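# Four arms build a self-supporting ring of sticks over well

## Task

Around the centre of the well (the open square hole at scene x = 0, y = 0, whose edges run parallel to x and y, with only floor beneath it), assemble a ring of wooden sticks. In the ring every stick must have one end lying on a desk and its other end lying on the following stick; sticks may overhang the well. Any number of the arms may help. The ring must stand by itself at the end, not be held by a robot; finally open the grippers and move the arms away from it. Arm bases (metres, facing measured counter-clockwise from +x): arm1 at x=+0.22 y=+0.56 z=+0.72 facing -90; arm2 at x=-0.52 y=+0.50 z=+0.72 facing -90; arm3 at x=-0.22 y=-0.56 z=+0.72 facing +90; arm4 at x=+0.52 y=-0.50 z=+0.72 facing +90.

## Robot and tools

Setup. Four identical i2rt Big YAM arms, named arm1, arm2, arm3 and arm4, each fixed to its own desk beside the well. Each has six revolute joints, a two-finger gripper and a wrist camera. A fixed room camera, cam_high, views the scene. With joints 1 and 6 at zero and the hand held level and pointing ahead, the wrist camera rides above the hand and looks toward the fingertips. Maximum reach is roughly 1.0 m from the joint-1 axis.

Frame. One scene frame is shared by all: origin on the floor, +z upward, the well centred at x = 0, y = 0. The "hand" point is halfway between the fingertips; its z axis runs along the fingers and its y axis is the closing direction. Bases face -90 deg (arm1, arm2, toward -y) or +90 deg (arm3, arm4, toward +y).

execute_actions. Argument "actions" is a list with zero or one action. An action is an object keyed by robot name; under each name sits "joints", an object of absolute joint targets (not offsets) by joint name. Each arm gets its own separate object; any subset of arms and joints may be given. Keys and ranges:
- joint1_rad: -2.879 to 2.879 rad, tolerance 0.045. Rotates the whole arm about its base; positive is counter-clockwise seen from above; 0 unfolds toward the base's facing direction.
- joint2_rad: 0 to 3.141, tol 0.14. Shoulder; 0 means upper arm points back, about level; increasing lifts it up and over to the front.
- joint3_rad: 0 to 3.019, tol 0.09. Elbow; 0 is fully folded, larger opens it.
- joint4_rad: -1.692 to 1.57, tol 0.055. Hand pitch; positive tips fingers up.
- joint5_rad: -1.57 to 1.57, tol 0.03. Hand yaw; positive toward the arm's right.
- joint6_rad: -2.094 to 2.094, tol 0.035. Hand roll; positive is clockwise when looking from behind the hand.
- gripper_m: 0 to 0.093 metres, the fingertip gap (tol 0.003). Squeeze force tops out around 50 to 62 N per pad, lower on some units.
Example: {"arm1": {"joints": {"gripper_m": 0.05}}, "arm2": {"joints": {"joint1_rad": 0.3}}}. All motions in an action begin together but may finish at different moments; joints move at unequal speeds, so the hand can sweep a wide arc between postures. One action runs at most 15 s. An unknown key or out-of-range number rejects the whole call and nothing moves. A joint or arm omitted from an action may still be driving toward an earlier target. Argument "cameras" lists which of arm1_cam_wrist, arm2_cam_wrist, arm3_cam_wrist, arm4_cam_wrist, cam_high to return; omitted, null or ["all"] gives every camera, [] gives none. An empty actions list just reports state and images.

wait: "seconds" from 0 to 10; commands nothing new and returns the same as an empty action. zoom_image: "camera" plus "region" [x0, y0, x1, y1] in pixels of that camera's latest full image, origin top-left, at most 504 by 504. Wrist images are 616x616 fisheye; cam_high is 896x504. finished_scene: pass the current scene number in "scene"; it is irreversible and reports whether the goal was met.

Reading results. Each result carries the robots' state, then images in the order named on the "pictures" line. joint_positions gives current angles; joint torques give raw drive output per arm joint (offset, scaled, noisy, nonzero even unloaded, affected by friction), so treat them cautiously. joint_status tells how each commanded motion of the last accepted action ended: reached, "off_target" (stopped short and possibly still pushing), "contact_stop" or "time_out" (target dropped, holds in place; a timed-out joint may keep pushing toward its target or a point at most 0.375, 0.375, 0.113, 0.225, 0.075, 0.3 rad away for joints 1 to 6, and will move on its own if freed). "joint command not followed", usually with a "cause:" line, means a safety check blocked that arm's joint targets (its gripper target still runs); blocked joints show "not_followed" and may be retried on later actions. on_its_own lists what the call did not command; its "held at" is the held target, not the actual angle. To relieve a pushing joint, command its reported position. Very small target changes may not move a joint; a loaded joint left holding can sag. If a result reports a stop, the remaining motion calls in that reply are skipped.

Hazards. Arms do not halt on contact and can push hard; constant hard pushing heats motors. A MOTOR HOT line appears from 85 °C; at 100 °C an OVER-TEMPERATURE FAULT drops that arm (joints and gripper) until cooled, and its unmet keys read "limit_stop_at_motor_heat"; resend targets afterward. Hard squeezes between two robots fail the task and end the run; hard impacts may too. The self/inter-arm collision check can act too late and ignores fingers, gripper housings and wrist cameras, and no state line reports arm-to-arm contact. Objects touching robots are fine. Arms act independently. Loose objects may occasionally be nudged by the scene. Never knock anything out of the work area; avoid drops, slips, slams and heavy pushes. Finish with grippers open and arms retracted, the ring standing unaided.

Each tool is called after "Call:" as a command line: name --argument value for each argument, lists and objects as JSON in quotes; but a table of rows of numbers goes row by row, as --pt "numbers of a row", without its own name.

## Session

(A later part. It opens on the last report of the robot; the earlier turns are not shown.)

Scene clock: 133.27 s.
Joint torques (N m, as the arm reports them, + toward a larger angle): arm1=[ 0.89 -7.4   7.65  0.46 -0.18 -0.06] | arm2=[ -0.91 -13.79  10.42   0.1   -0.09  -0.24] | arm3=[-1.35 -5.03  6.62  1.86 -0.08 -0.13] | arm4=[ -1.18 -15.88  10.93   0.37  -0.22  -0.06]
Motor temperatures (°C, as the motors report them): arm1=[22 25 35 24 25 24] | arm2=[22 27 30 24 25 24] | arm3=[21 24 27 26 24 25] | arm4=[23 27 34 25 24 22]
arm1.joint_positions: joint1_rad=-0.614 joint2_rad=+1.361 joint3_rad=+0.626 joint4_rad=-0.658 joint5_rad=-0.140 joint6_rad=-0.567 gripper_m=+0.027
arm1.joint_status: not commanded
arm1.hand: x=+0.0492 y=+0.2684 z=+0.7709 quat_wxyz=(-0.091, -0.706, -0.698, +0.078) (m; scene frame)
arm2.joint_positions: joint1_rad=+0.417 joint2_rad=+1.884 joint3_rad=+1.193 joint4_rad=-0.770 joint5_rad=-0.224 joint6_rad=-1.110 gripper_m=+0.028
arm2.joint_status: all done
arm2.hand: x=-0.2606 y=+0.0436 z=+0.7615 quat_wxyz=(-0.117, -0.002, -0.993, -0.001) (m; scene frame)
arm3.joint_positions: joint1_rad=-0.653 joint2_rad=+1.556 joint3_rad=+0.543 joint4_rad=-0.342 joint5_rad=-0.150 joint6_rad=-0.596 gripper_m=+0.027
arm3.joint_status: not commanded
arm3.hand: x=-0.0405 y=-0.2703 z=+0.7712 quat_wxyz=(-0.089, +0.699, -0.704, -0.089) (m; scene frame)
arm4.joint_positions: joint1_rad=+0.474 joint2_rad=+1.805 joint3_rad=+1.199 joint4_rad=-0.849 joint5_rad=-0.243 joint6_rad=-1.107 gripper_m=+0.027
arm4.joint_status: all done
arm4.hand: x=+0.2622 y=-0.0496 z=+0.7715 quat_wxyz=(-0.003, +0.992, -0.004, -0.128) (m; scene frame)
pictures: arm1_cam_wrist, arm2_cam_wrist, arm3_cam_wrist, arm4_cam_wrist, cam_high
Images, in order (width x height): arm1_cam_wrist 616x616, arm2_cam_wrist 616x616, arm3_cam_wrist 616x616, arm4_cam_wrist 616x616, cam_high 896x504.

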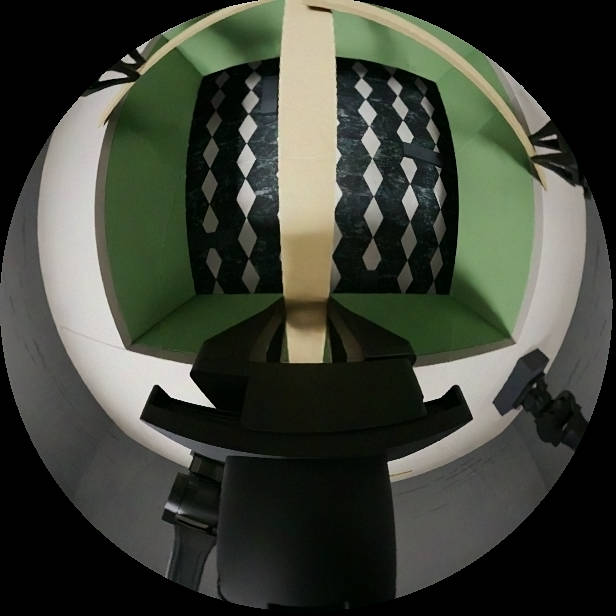

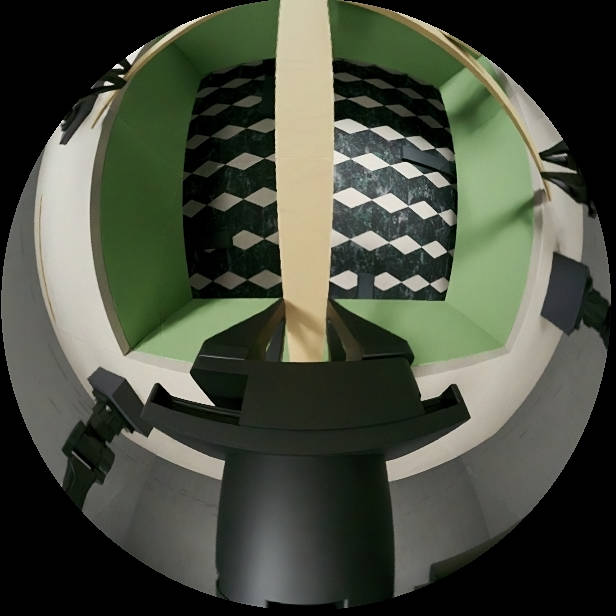

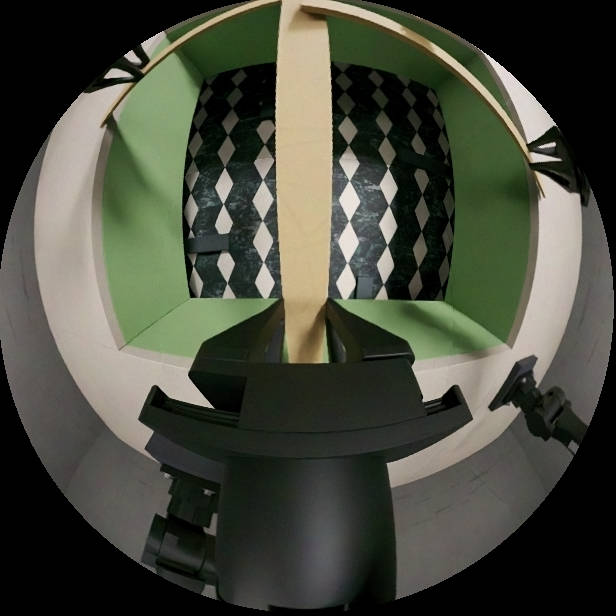

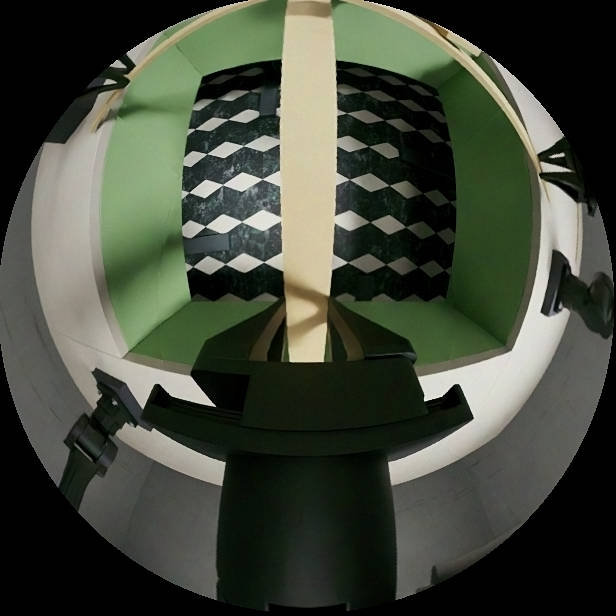

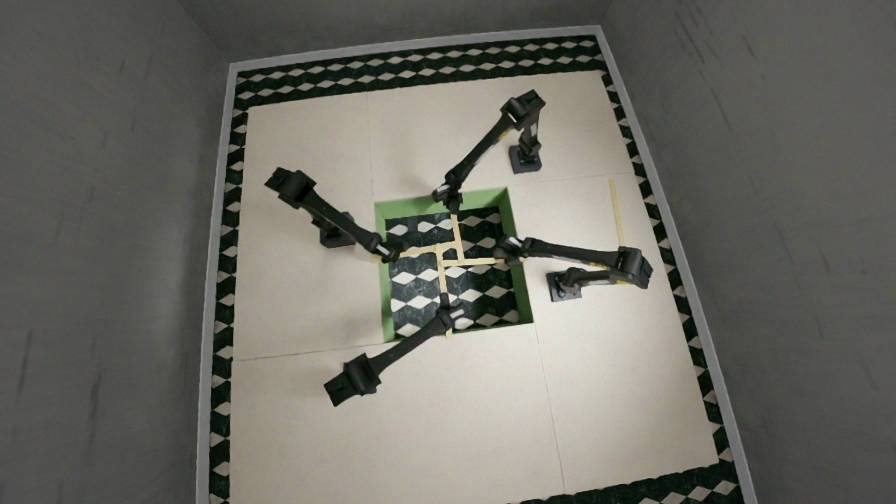

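Call:
execute_actions --actions '[{"arm1":{"joints":{"joint2_rad":1.408,"joint4_rad":-0.615}},"arm3":{"joints":{"joint1_rad":-0.625,"joint2_rad":1.6,"joint4_rad":-0.26}},"arm2":{"joints":{"joint1_rad":0.435,"joint2_rad":1.905,"joint5_rad":-0.198,"joint6_rad":-1.08}},"arm4":{"joints":{"joint1_rad":0.494,"joint2_rad":1.832,"joint5_rad":-0.217,"joint6_rad":-1.085}}}]'

Scene clock: 141.03 s.
Joint torques (N m, as the arm reports them, + toward a larger angle): arm1=[ 1.07 -7.99  7.28  0.47 -0.18 -0.05] | arm2=[  0.59 -13.05  10.36   0.12  -0.05   0.04] | arm3=[ 0.53 -5.38  6.26  2.   -0.08 -0.12] | arm4=[  1.09 -15.93  10.92   0.32  -0.03   0.16]
Motor temperatures (°C, as the motors report them): arm1=[22 25 35 24 25 24] | arm2=[22 27 30 24 25 24] | arm3=[21 24 27 26 24 25] | arm4=[23 27 35 25 24 22]
arm1.joint_positions: joint1_rad=-0.614 joint2_rad=+1.404 joint3_rad=+0.626 joint4_rad=-0.633 joint5_rad=-0.140 joint6_rad=-0.569 gripper_m=+0.027
arm1.joint_status: all done
arm1.hand: x=+0.0486 y=+0.2674 z=+0.7586 quat_wxyz=(-0.089, -0.707, -0.699, +0.069) (m; scene frame)
arm2.joint_positions: joint1_rad=+0.425 joint2_rad=+1.895 joint3_rad=+1.193 joint4_rad=-0.770 joint5_rad=-0.198 joint6_rad=-1.097 gripper_m=+0.028
arm2.joint_status: all done
arm2.hand: x=-0.2616 y=+0.0452 z=+0.7551 quat_wxyz=(-0.103, -0.005, -0.995, -0.001) (m; scene frame)
arm3.joint_positions: joint1_rad=-0.638 joint2_rad=+1.603 joint3_rad=+0.543 joint4_rad=-0.284 joint5_rad=-0.150 joint6_rad=-0.597 gripper_m=+0.027
arm3.joint_status: all done
arm3.hand: x=-0.0423 y=-0.2637 z=+0.7592 quat_wxyz=(-0.094, +0.704, -0.698, -0.090) (m; scene frame)
arm4.joint_positions: joint1_rad=+0.480 joint2_rad=+1.824 joint3_rad=+1.199 joint4_rad=-0.849 joint5_rad=-0.220 joint6_rad=-1.098 gripper_m=+0.027
arm4.joint_status: all done
arm4.hand: x=+0.2642 y=-0.0510 z=+0.7616 quat_wxyz=(+0.001, +0.993, -0.008, -0.114) (m; scene frame)
pictures: arm1_cam_wrist, arm2_cam_wrist, arm3_cam_wrist, arm4_cam_wrist, cam_high
Images, in order (width x height): arm1_cam_wrist 616x616, arm2_cam_wrist 616x616, arm3_cam_wrist 616x616, arm4_cam_wrist 616x616, cam_high 896x504.

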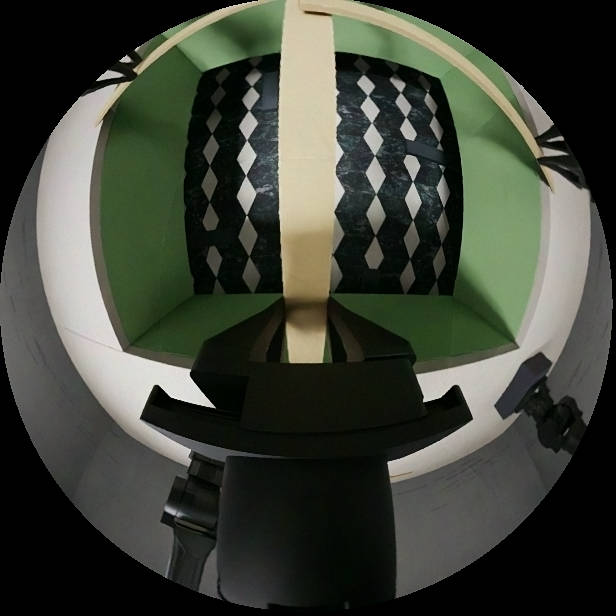

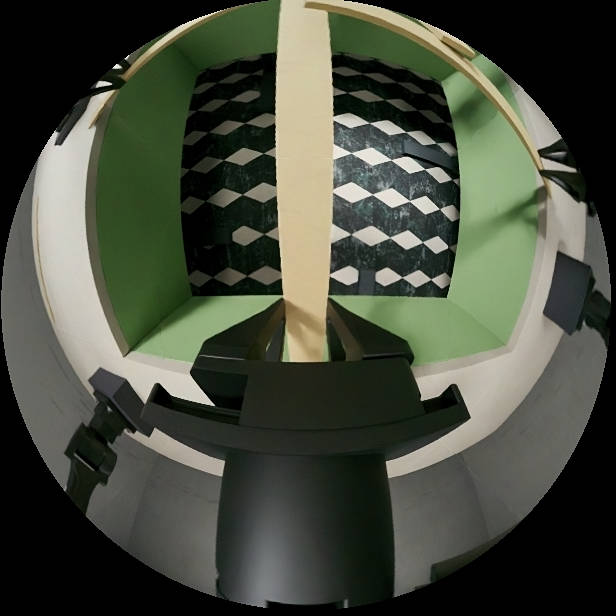

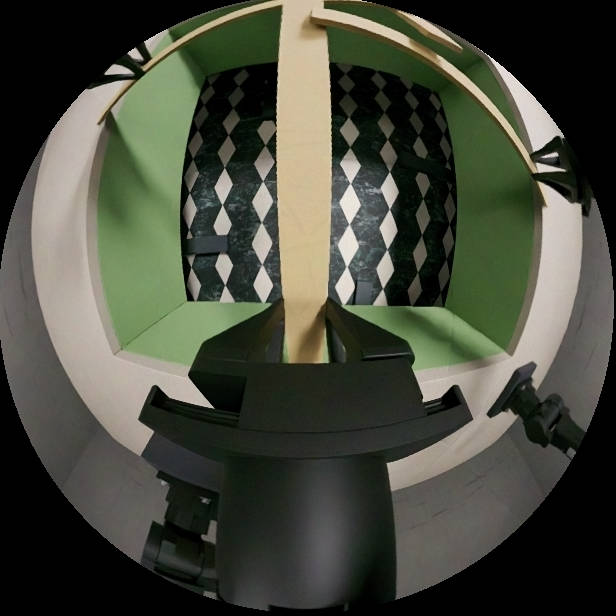

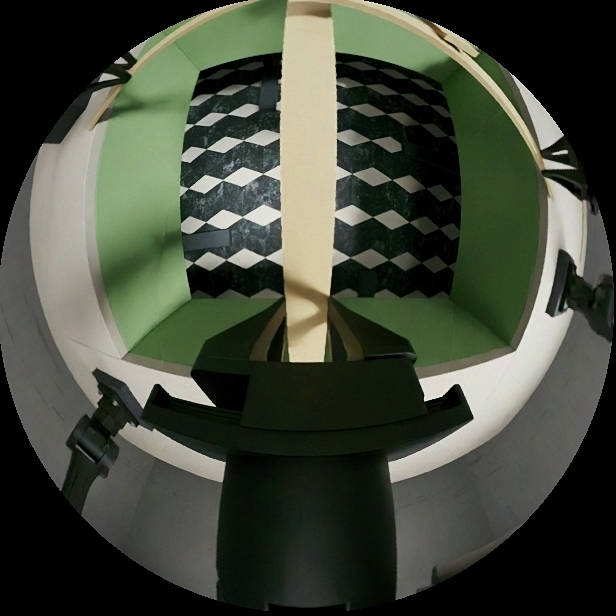

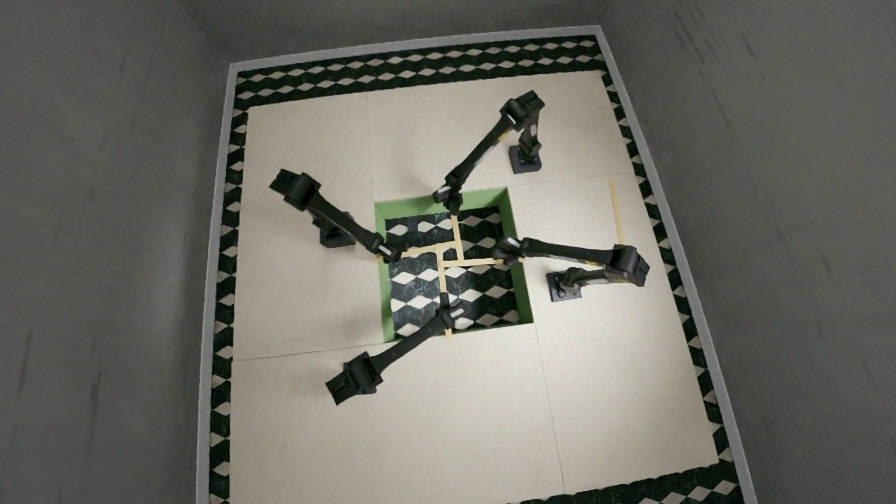

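Call:
execute_actions --actions '[{"arm1":{"joints":{"joint2_rad":1.436,"joint5_rad":-0.13}},"arm3":{"joints":{"joint2_rad":1.632,"joint4_rad":-0.24,"joint6_rad":-0.565}},"arm2":{"joints":{"joint2_rad":1.918,"joint6_rad":-1.055}},"arm4":{"joints":{"joint1_rad":0.509,"joint2_rad":1.845,"joint6_rad":-1.075}}}]'

Call:
zoom_image --camera "cam_high" --region '[360, 170, 550, 360]'

Scene clock: 148.73 s.
Joint torques (N m, as the arm reports them, + toward a larger angle): arm1=[ 0.86 -7.42  7.11  0.43 -0.09 -0.05] | arm2=[  0.41 -12.87  10.06   0.06  -0.08   0.04] | arm3=[ 0.54 -4.72  6.06  1.93 -0.09  0.14] | arm4=[  1.02 -15.76  10.81   0.31  -0.1    0.17]
Motor temperatures (°C, as the motors report them): arm1=[22 25 34 24 25 24] | arm2=[22 27 30 24 25 24] | arm3=[21 24 27 26 24 25] | arm4=[23 27 35 25 24 22]
arm1.joint_positions: joint1_rad=-0.614 joint2_rad=+1.427 joint3_rad=+0.626 joint4_rad=-0.632 joint5_rad=-0.130 joint6_rad=-0.569 gripper_m=+0.027
arm1.joint_status: all done
arm1.hand: x=+0.0487 y=+0.2704 z=+0.7512 quat_wxyz=(-0.082, -0.708, -0.699, +0.060) (m; scene frame)
arm2.joint_positions: joint1_rad=+0.425 joint2_rad=+1.905 joint3_rad=+1.194 joint4_rad=-0.770 joint5_rad=-0.197 joint6_rad=-1.075 gripper_m=+0.028
arm2.joint_status: all done
arm2.hand: x=-0.2622 y=+0.0459 z=+0.7504 quat_wxyz=(-0.101, -0.017, -0.995, -0.006) (m; scene frame)
arm3.joint_positions: joint1_rad=-0.638 joint2_rad=+1.627 joint3_rad=+0.543 joint4_rad=-0.263 joint5_rad=-0.150 joint6_rad=-0.580 gripper_m=+0.027
arm3.joint_status: all done
arm3.hand: x=-0.0422 y=-0.2636 z=+0.7526 quat_wxyz=(-0.092, +0.698, -0.704, -0.091) (m; scene frame)
arm4.joint_positions: joint1_rad=+0.497 joint2_rad=+1.833 joint3_rad=+1.199 joint4_rad=-0.849 joint5_rad=-0.218 joint6_rad=-1.089 gripper_m=+0.027
arm4.joint_status: all done
arm4.hand: x=+0.2572 y=-0.0564 z=+0.7567 quat_wxyz=(+0.006, +0.994, -0.004, -0.111) (m; scene frame)
pictures: arm1_cam_wrist, arm2_cam_wrist, arm3_cam_wrist, arm4_cam_wrist, cam_high
Images, in order (width x height): arm1_cam_wrist 616x616, arm2_cam_wrist 616x616, arm3_cam_wrist 616x616, arm4_cam_wrist 616x616, cam_high 896x504.

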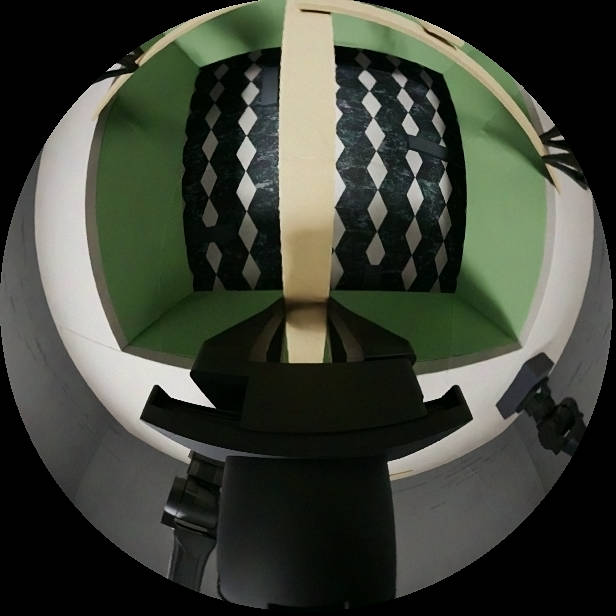

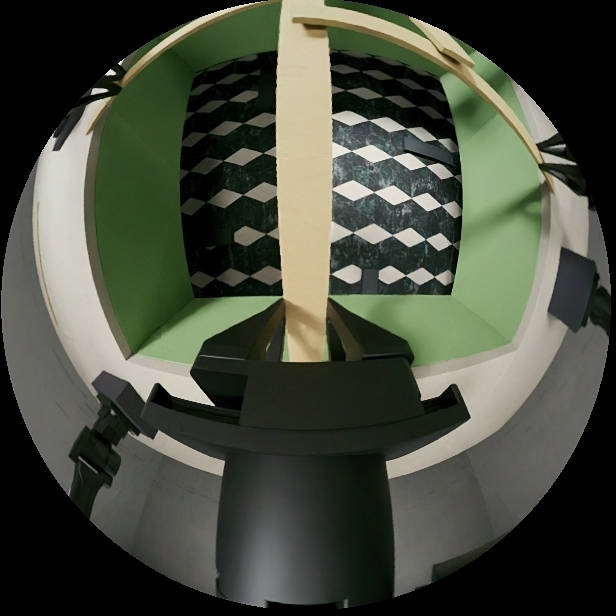

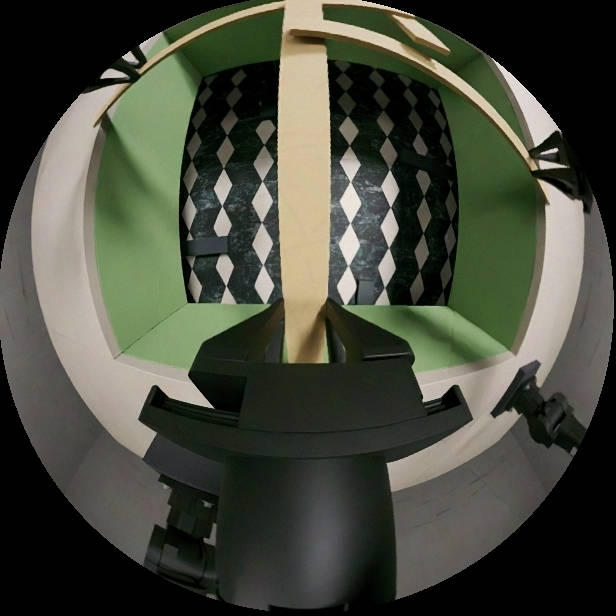

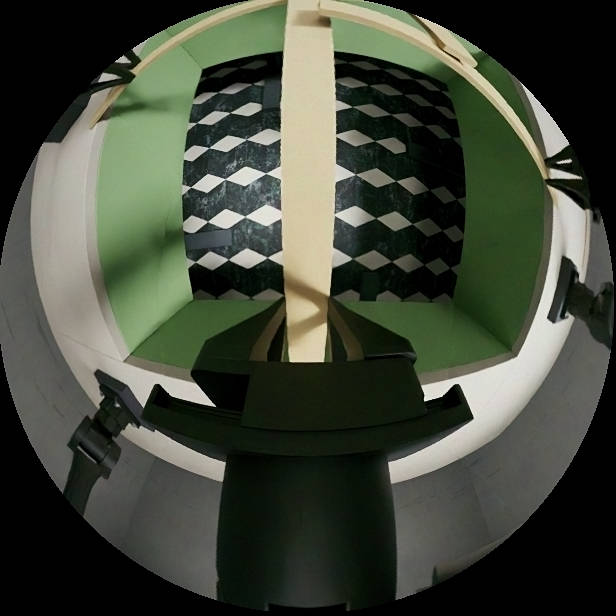

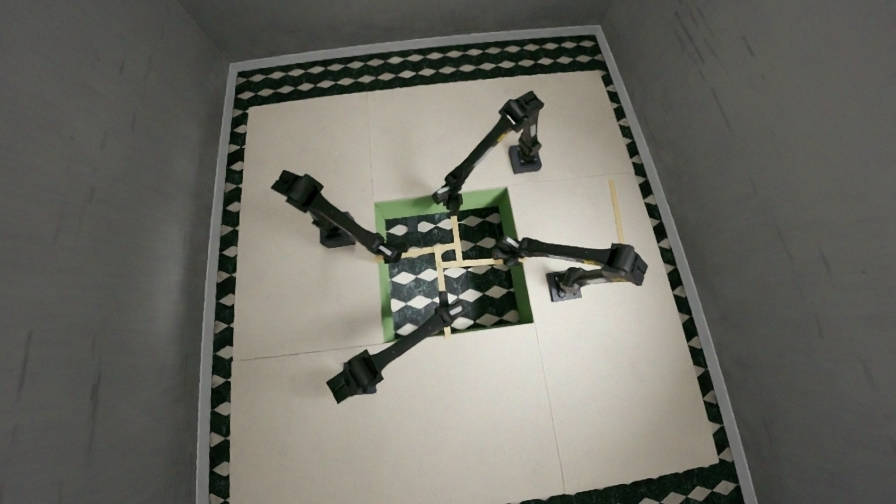

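Region (360, 170, 550, 360) of cam_high's 896x504 image, scaled by 2.653, with more detail than that image has.

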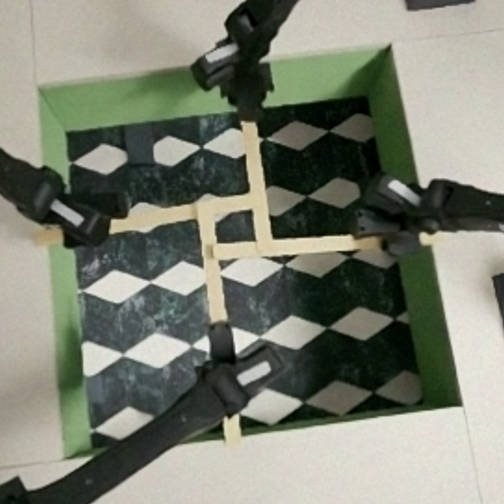

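Call:
execute_actions --actions '[{"arm4":{"joints":{"joint4_rad":-0.808,"joint5_rad":-0.192,"joint6_rad":-1.05}}}]' --cameras '[]'

Call:
execute_actions --actions '[{"arm1":{"joints":{"joint2_rad":1.462,"joint4_rad":-0.595}},"arm3":{"joints":{"joint2_rad":1.655,"joint4_rad":-0.225}},"arm2":{"joints":{"joint2_rad":1.93,"joint4_rad":-0.745}},"arm4":{"joints":{"joint2_rad":1.855}}}]'

Scene clock: 158.17 s.
Joint torques (N m, as the arm reports them, + toward a larger angle): arm1=[ 1.06 -7.73  7.15  0.4  -0.09 -0.03] | arm2=[  0.49 -12.83  10.17   0.11  -0.09   0.05] | arm3=[ 0.44 -4.73  6.04  1.93 -0.09  0.11] | arm4=[  0.88 -15.76  10.83   1.48  -0.06   0.19]
Motor temperatures (°C, as the motors report them): arm1=[22 25 34 24 25 24] | arm2=[22 27 31 24 25 24] | arm3=[21 24 27 26 24 25] | arm4=[23 27 35 25 24 22]
arm1.joint_positions: joint1_rad=-0.614 joint2_rad=+1.427 joint3_rad=+0.626 joint4_rad=-0.632 joint5_rad=-0.130 joint6_rad=-0.569 gripper_m=+0.027
arm1.joint_status: not commanded
arm1.hand: x=+0.0487 y=+0.2704 z=+0.7512 quat_wxyz=(-0.082, -0.708, -0.699, +0.060) (m; scene frame)
arm2.joint_positions: joint1_rad=+0.425 joint2_rad=+1.905 joint3_rad=+1.194 joint4_rad=-0.770 joint5_rad=-0.197 joint6_rad=-1.075 gripper_m=+0.028
arm2.joint_status: not commanded
arm2.hand: x=-0.2622 y=+0.0459 z=+0.7504 quat_wxyz=(-0.101, -0.017, -0.995, -0.006) (m; scene frame)
arm3.joint_positions: joint1_rad=-0.638 joint2_rad=+1.627 joint3_rad=+0.543 joint4_rad=-0.263 joint5_rad=-0.149 joint6_rad=-0.580 gripper_m=+0.027
arm3.joint_status: not commanded
arm3.hand: x=-0.0421 y=-0.2636 z=+0.7526 quat_wxyz=(-0.092, +0.698, -0.704, -0.091) (m; scene frame)
arm4.joint_positions: joint1_rad=+0.497 joint2_rad=+1.833 joint3_rad=+1.199 joint4_rad=-0.824 joint5_rad=-0.194 joint6_rad=-1.064 gripper_m=+0.027
arm4.joint_status: all done
arm4.hand: x=+0.2582 y=-0.0492 z=+0.7565 quat_wxyz=(-0.009, +0.994, -0.016, -0.106) (m; scene frame)
pictures: none
No camera images: the call's "cameras" was empty. Leave "cameras" out to get every camera's image.

Scene clock: 158.77 s.
Joint torques (N m, as the arm reports them, + toward a larger angle): arm1=[ 1.   -7.19  7.02  0.45 -0.11 -0.04] | arm2=[  0.29 -12.93  10.08   1.1   -0.12  -0.01] | arm3=[ 0.51 -4.49  5.88  1.91 -0.09  0.09] | arm4=[  0.84 -15.79  10.77   1.47  -0.1    0.17]
Motor temperatures (°C, as the motors report them): arm1=[22 25 34 24 25 24] | arm2=[22 27 31 24 25 24] | arm3=[21 24 27 26 24 25] | arm4=[23 27 35 25 24 22]
arm1.joint_positions: joint1_rad=-0.614 joint2_rad=+1.447 joint3_rad=+0.626 joint4_rad=-0.613 joint5_rad=-0.130 joint6_rad=-0.569 gripper_m=+0.027
arm1.joint_status: all done
arm1.hand: x=+0.0475 y=+0.2688 z=+0.7454 quat_wxyz=(-0.082, -0.708, -0.699, +0.059) (m; scene frame)
arm2.joint_positions: joint1_rad=+0.426 joint2_rad=+1.916 joint3_rad=+1.195 joint4_rad=-0.761 joint5_rad=-0.196 joint6_rad=-1.070 gripper_m=+0.028
arm2.joint_status: all done
arm2.hand: x=-0.2617 y=+0.0453 z=+0.7452 quat_wxyz=(-0.100, -0.019, -0.995, -0.007) (m; scene frame)
arm3.joint_positions: joint1_rad=-0.638 joint2_rad=+1.646 joint3_rad=+0.543 joint4_rad=-0.249 joint5_rad=-0.149 joint6_rad=-0.576 gripper_m=+0.027
arm3.joint_status: all done
arm3.hand: x=-0.0423 y=-0.2639 z=+0.7474 quat_wxyz=(-0.090, +0.697, -0.706, -0.091) (m; scene frame)
arm4.joint_positions: joint1_rad=+0.497 joint2_rad=+1.842 joint3_rad=+1.199 joint4_rad=-0.824 joint5_rad=-0.192 joint6_rad=-1.063 gripper_m=+0.027
arm4.joint_status: all done
arm4.hand: x=+0.2589 y=-0.0500 z=+0.7519 quat_wxyz=(-0.005, +0.995, -0.017, -0.103) (m; scene frame)
pictures: arm1_cam_wrist, arm2_cam_wrist, arm3_cam_wrist, arm4_cam_wrist, cam_high
Images, in order (width x height): arm1_cam_wrist 616x616, arm2_cam_wrist 616x616, arm3_cam_wrist 616x616, arm4_cam_wrist 616x616, cam_high 896x504.

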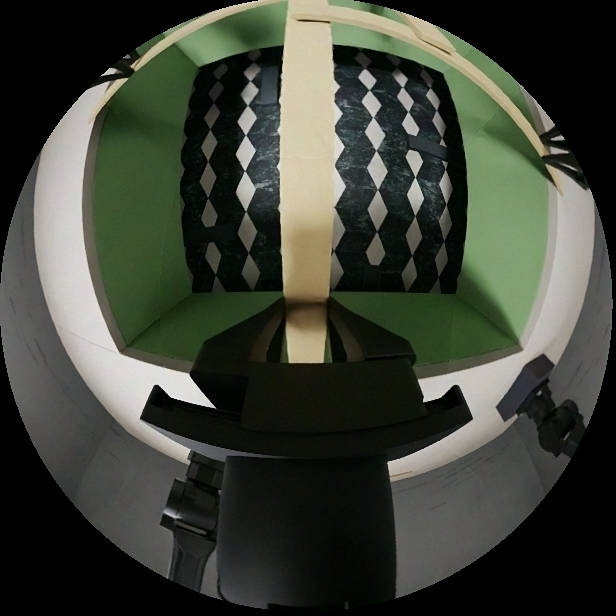

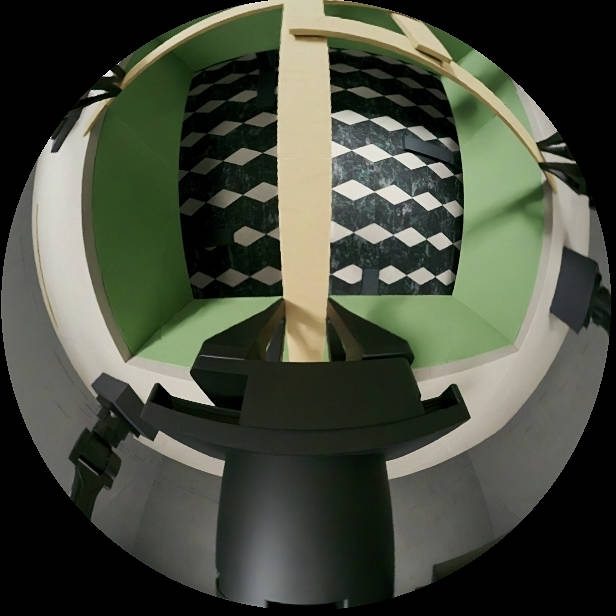

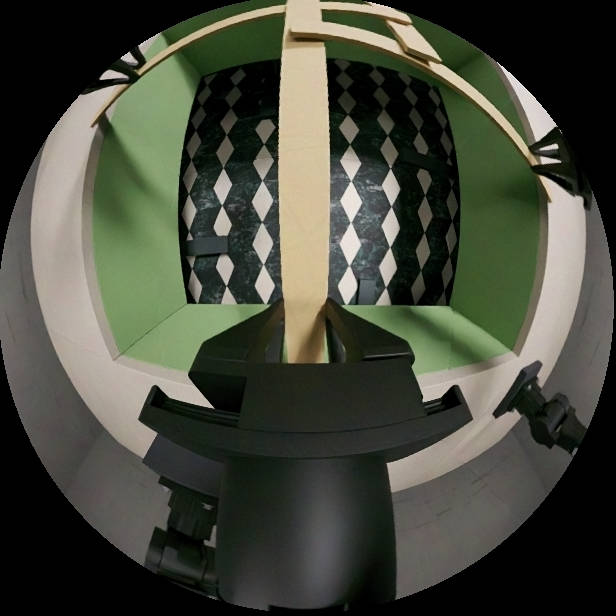

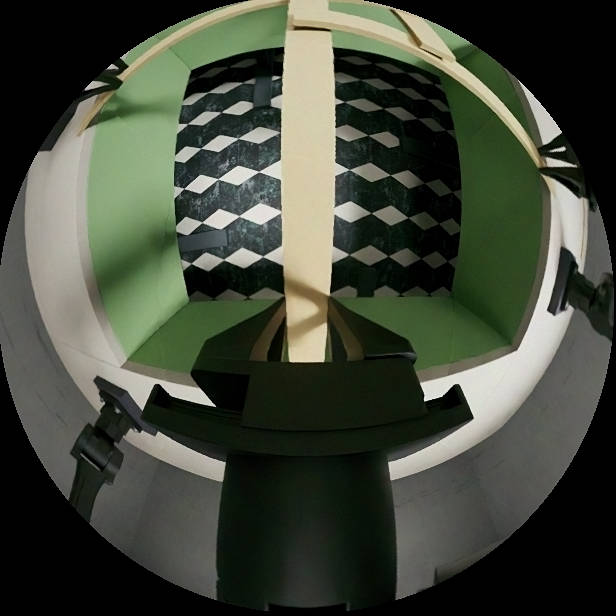

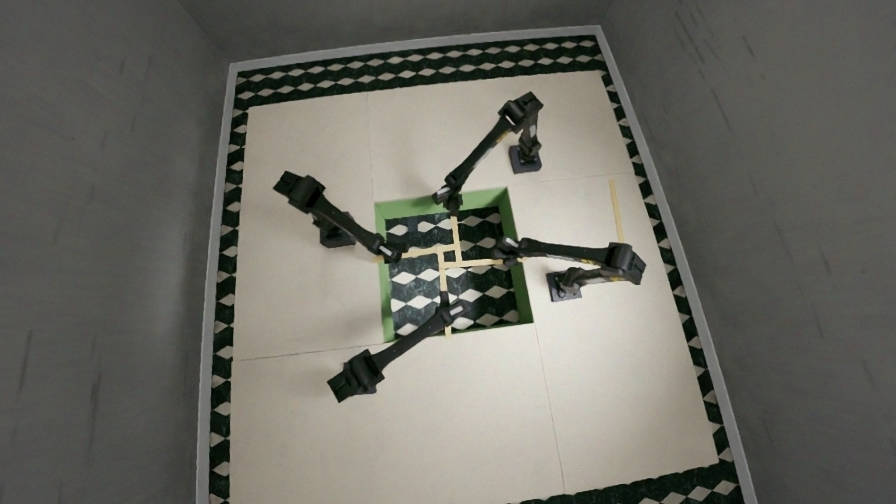

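Overlaps are all good. One small last lowering, then release.

Call:
execute_actions --actions '[{"arm1":{"joints":{"joint2_rad":1.472}},"arm3":{"joints":{"joint2_rad":1.666,"joint4_rad":-0.217}},"arm2":{"joints":{"joint2_rad":1.936}},"arm4":{"joints":{"joint2_rad":1.861}}}]' --cameras '[]'

Call:
execute_actions --actions '[{"arm1":{"joints":{"joint2_rad":1.455,"gripper_m":0.08}},"arm3":{"joints":{"joint2_rad":1.655,"gripper_m":0.08}},"arm2":{"joints":{"joint2_rad":1.92,"gripper_m":0.08}},"arm4":{"joints":{"joint2_rad":1.847,"gripper_m":0.08}}}]' --cameras '["arm1_cam_wrist","arm2_cam_wrist","arm3_cam_wrist","arm4_cam_wrist"]'

Scene clock: 167.00 s.
Joint torques (N m, as the arm reports them, + toward a larger angle): arm1=[ 0.97 -6.85  6.95  0.42 -0.14 -0.04] | arm2=[  0.45 -12.44  10.03   1.04  -0.14   0.  ] | arm3=[ 0.46 -4.07  5.84  2.08 -0.08  0.08] | arm4=[  0.84 -15.4   10.76   1.48  -0.12   0.16]
Motor temperatures (°C, as the motors report them): arm1=[22 25 34 24 25 24] | arm2=[22 27 31 24 25 24] | arm3=[21 24 26 26 24 25] | arm4=[23 28 35 25 24 22]
arm1.joint_positions: joint1_rad=-0.614 joint2_rad=+1.452 joint3_rad=+0.626 joint4_rad=-0.612 joint5_rad=-0.129 joint6_rad=-0.569 gripper_m=+0.027
arm1.joint_status: all done
arm1.hand: x=+0.0477 y=+0.2692 z=+0.7439 quat_wxyz=(-0.081, -0.708, -0.699, +0.057) (m; scene frame)
arm2.joint_positions: joint1_rad=+0.426 joint2_rad=+1.919 joint3_rad=+1.195 joint4_rad=-0.761 joint5_rad=-0.196 joint6_rad=-1.070 gripper_m=+0.028
arm2.joint_status: all done
arm2.hand: x=-0.2620 y=+0.0456 z=+0.7437 quat_wxyz=(-0.099, -0.019, -0.995, -0.008) (m; scene frame)
arm3.joint_positions: joint1_rad=-0.638 joint2_rad=+1.651 joint3_rad=+0.543 joint4_rad=-0.244 joint5_rad=-0.150 joint6_rad=-0.576 gripper_m=+0.027
arm3.joint_status: all done
arm3.hand: x=-0.0423 y=-0.2638 z=+0.7459 quat_wxyz=(-0.089, +0.697, -0.706, -0.091) (m; scene frame)
arm4.joint_positions: joint1_rad=+0.497 joint2_rad=+1.845 joint3_rad=+1.199 joint4_rad=-0.824 joint5_rad=-0.192 joint6_rad=-1.062 gripper_m=+0.027
arm4.joint_status: all done
arm4.hand: x=+0.2592 y=-0.0503 z=+0.7505 quat_wxyz=(-0.004, +0.995, -0.017, -0.102) (m; scene frame)
pictures: none
No camera images: the call's "cameras" was empty. Leave "cameras" out to get every camera's image.

Scene clock: 167.67 s.
Joint torques (N m, as the arm reports them, + toward a larger angle): arm1=[ 0.94 -8.16  6.98  0.34 -0.14 -0.03] | arm2=[  0.5  -13.87   9.98   1.    -0.15  -0.01] | arm3=[ 0.41 -5.01  5.87  1.77 -0.08  0.07] | arm4=[  0.99 -16.88  10.71   1.41  -0.12   0.16]
Motor temperatures (°C, as the motors report them): arm1=[22 25 34 24 25 24] | arm2=[22 27 31 24 25 24] | arm3=[21 24 26 26 24 25] | arm4=[23 28 35 25 24 22]
arm1.joint_positions: joint1_rad=-0.614 joint2_rad=+1.452 joint3_rad=+0.626 joint4_rad=-0.609 joint5_rad=-0.129 joint6_rad=-0.569 gripper_m=+0.080
arm1.joint_status: all done
arm1.hand: x=+0.0473 y=+0.2686 z=+0.7440 quat_wxyz=(-0.081, -0.708, -0.699, +0.059) (m; scene frame)
arm2.joint_positions: joint1_rad=+0.426 joint2_rad=+1.919 joint3_rad=+1.195 joint4_rad=-0.759 joint5_rad=-0.196 joint6_rad=-1.070 gripper_m=+0.080
arm2.joint_status: all done
arm2.hand: x=-0.2618 y=+0.0452 z=+0.7437 quat_wxyz=(-0.100, -0.019, -0.995, -0.007) (m; scene frame)
arm3.joint_positions: joint1_rad=-0.638 joint2_rad=+1.652 joint3_rad=+0.543 joint4_rad=-0.237 joint5_rad=-0.150 joint6_rad=-0.575 gripper_m=+0.080
arm3.joint_status: all done
arm3.hand: x=-0.0416 y=-0.2627 z=+0.7460 quat_wxyz=(-0.092, +0.696, -0.706, -0.091) (m; scene frame)
arm4.joint_positions: joint1_rad=+0.497 joint2_rad=+1.845 joint3_rad=+1.199 joint4_rad=-0.822 joint5_rad=-0.192 joint6_rad=-1.062 gripper_m=+0.080
arm4.joint_status: all done
arm4.hand: x=+0.2590 y=-0.0499 z=+0.7506 quat_wxyz=(-0.005, +0.995, -0.017, -0.102) (m; scene frame)
pictures: arm1_cam_wrist, arm2_cam_wrist, arm3_cam_wrist, arm4_cam_wrist
Images, in order (width x height): arm1_cam_wrist 616x616, arm2_cam_wrist 616x616, arm3_cam_wrist 616x616, arm4_cam_wrist 616x616.

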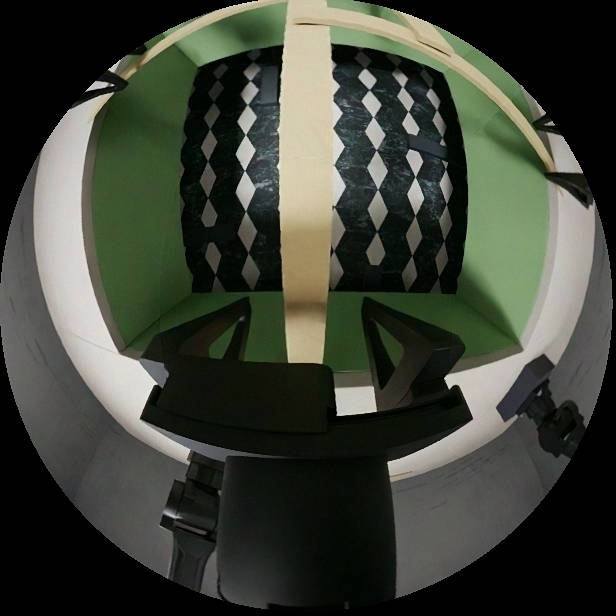

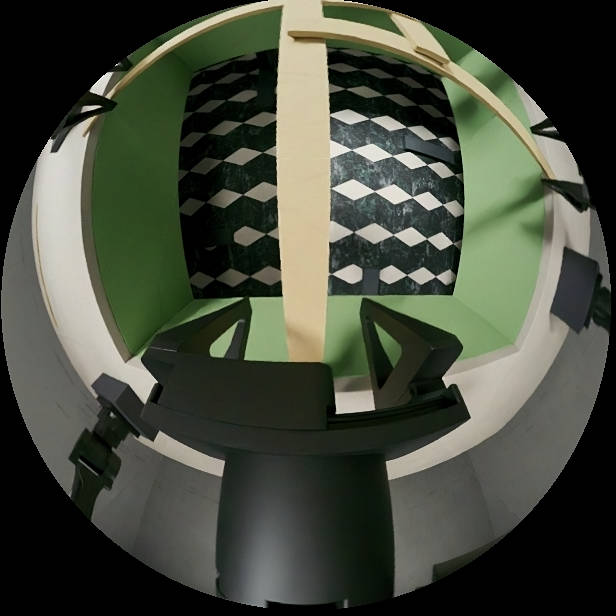

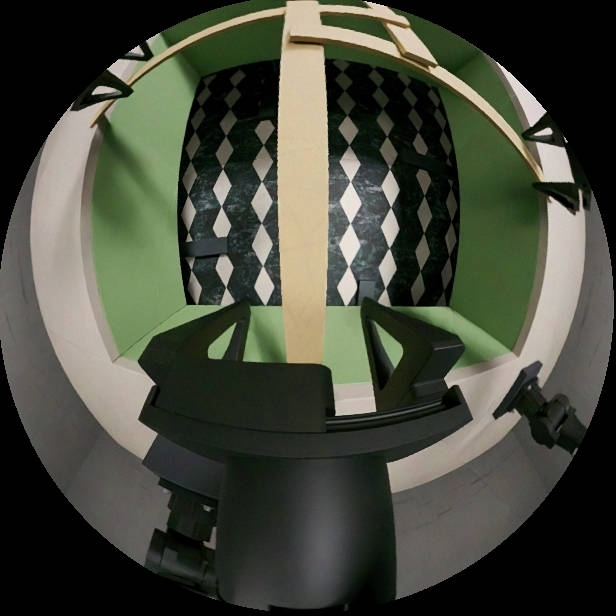

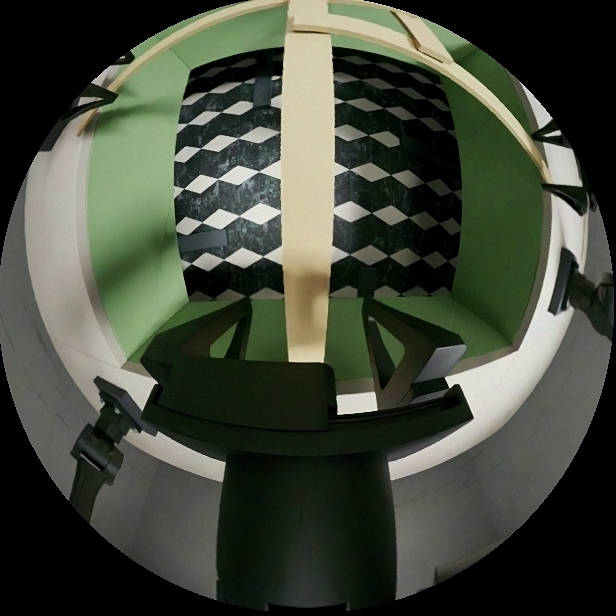

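Call:
execute_actions --actions '[{"arm1":{"joints":{"joint2_rad":0.85}},"arm3":{"joints":{"joint2_rad":1.0}},"arm2":{"joints":{"joint2_rad":1.4}},"arm4":{"joints":{"joint2_rad":1.35}}}]' --cameras '["arm3_cam_wrist"]'

Call:
finished_scene --scene 2

Scene clock: 174.53 s.
Joint torques (N m, as the arm reports them, + toward a larger angle): arm1=[ 0.9  -2.87 10.36  1.17 -0.08  0.  ] | arm2=[  0.56 -10.17  11.59   1.66  -0.1    0.03] | arm3=[ 0.4  -1.44 11.23  2.76 -0.03  0.1 ] | arm4=[  0.95 -10.85  11.64   2.26  -0.09   0.2 ]
Motor temperatures (°C, as the motors report them): arm1=[22 25 34 24 25 24] | arm2=[22 27 31 24 25 24] | arm3=[21 24 27 26 24 25] | arm4=[23 28 35 25 24 22]
arm1.joint_positions: joint1_rad=-0.614 joint2_rad=+0.843 joint3_rad=+0.626 joint4_rad=-0.608 joint5_rad=-0.129 joint6_rad=-0.569 gripper_m=+0.080
arm1.joint_status: all done
arm1.hand: x=+0.0347 y=+0.2523 z=+0.9492 quat_wxyz=(-0.137, -0.647, -0.664, +0.349) (m; scene frame)
arm2.joint_positions: joint1_rad=+0.426 joint2_rad=+1.399 joint3_rad=+1.209 joint4_rad=-0.758 joint5_rad=-0.196 joint6_rad=-1.069 gripper_m=+0.080
arm2.joint_status: all done
arm2.hand: x=-0.2498 y=+0.0283 z=+1.0208 quat_wxyz=(-0.216, +0.009, -0.950, +0.227) (m; scene frame)
arm3.joint_positions: joint1_rad=-0.638 joint2_rad=+0.998 joint3_rad=+0.543 joint4_rad=-0.237 joint5_rad=-0.150 joint6_rad=-0.575 gripper_m=+0.080
arm3.joint_status: all done
arm3.hand: x=-0.0076 y=-0.2113 z=+0.9850 quat_wxyz=(-0.400, +0.653, -0.626, -0.146) (m; scene frame)
arm4.joint_positions: joint1_rad=+0.497 joint2_rad=+1.344 joint3_rad=+1.220 joint4_rad=-0.820 joint5_rad=-0.192 joint6_rad=-1.062 gripper_m=+0.080
arm4.joint_status: all done
arm4.hand: x=+0.2536 y=-0.0477 z=+1.0162 quat_wxyz=(-0.233, +0.948, +0.010, -0.218) (m; scene frame)
pictures: arm3_cam_wrist
Images, in order (width x height): arm3_cam_wrist 616x616.

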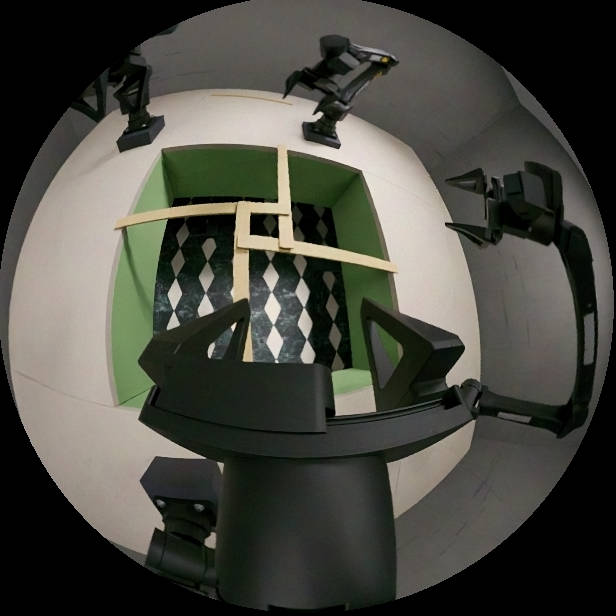

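The scene is finished: the task was done.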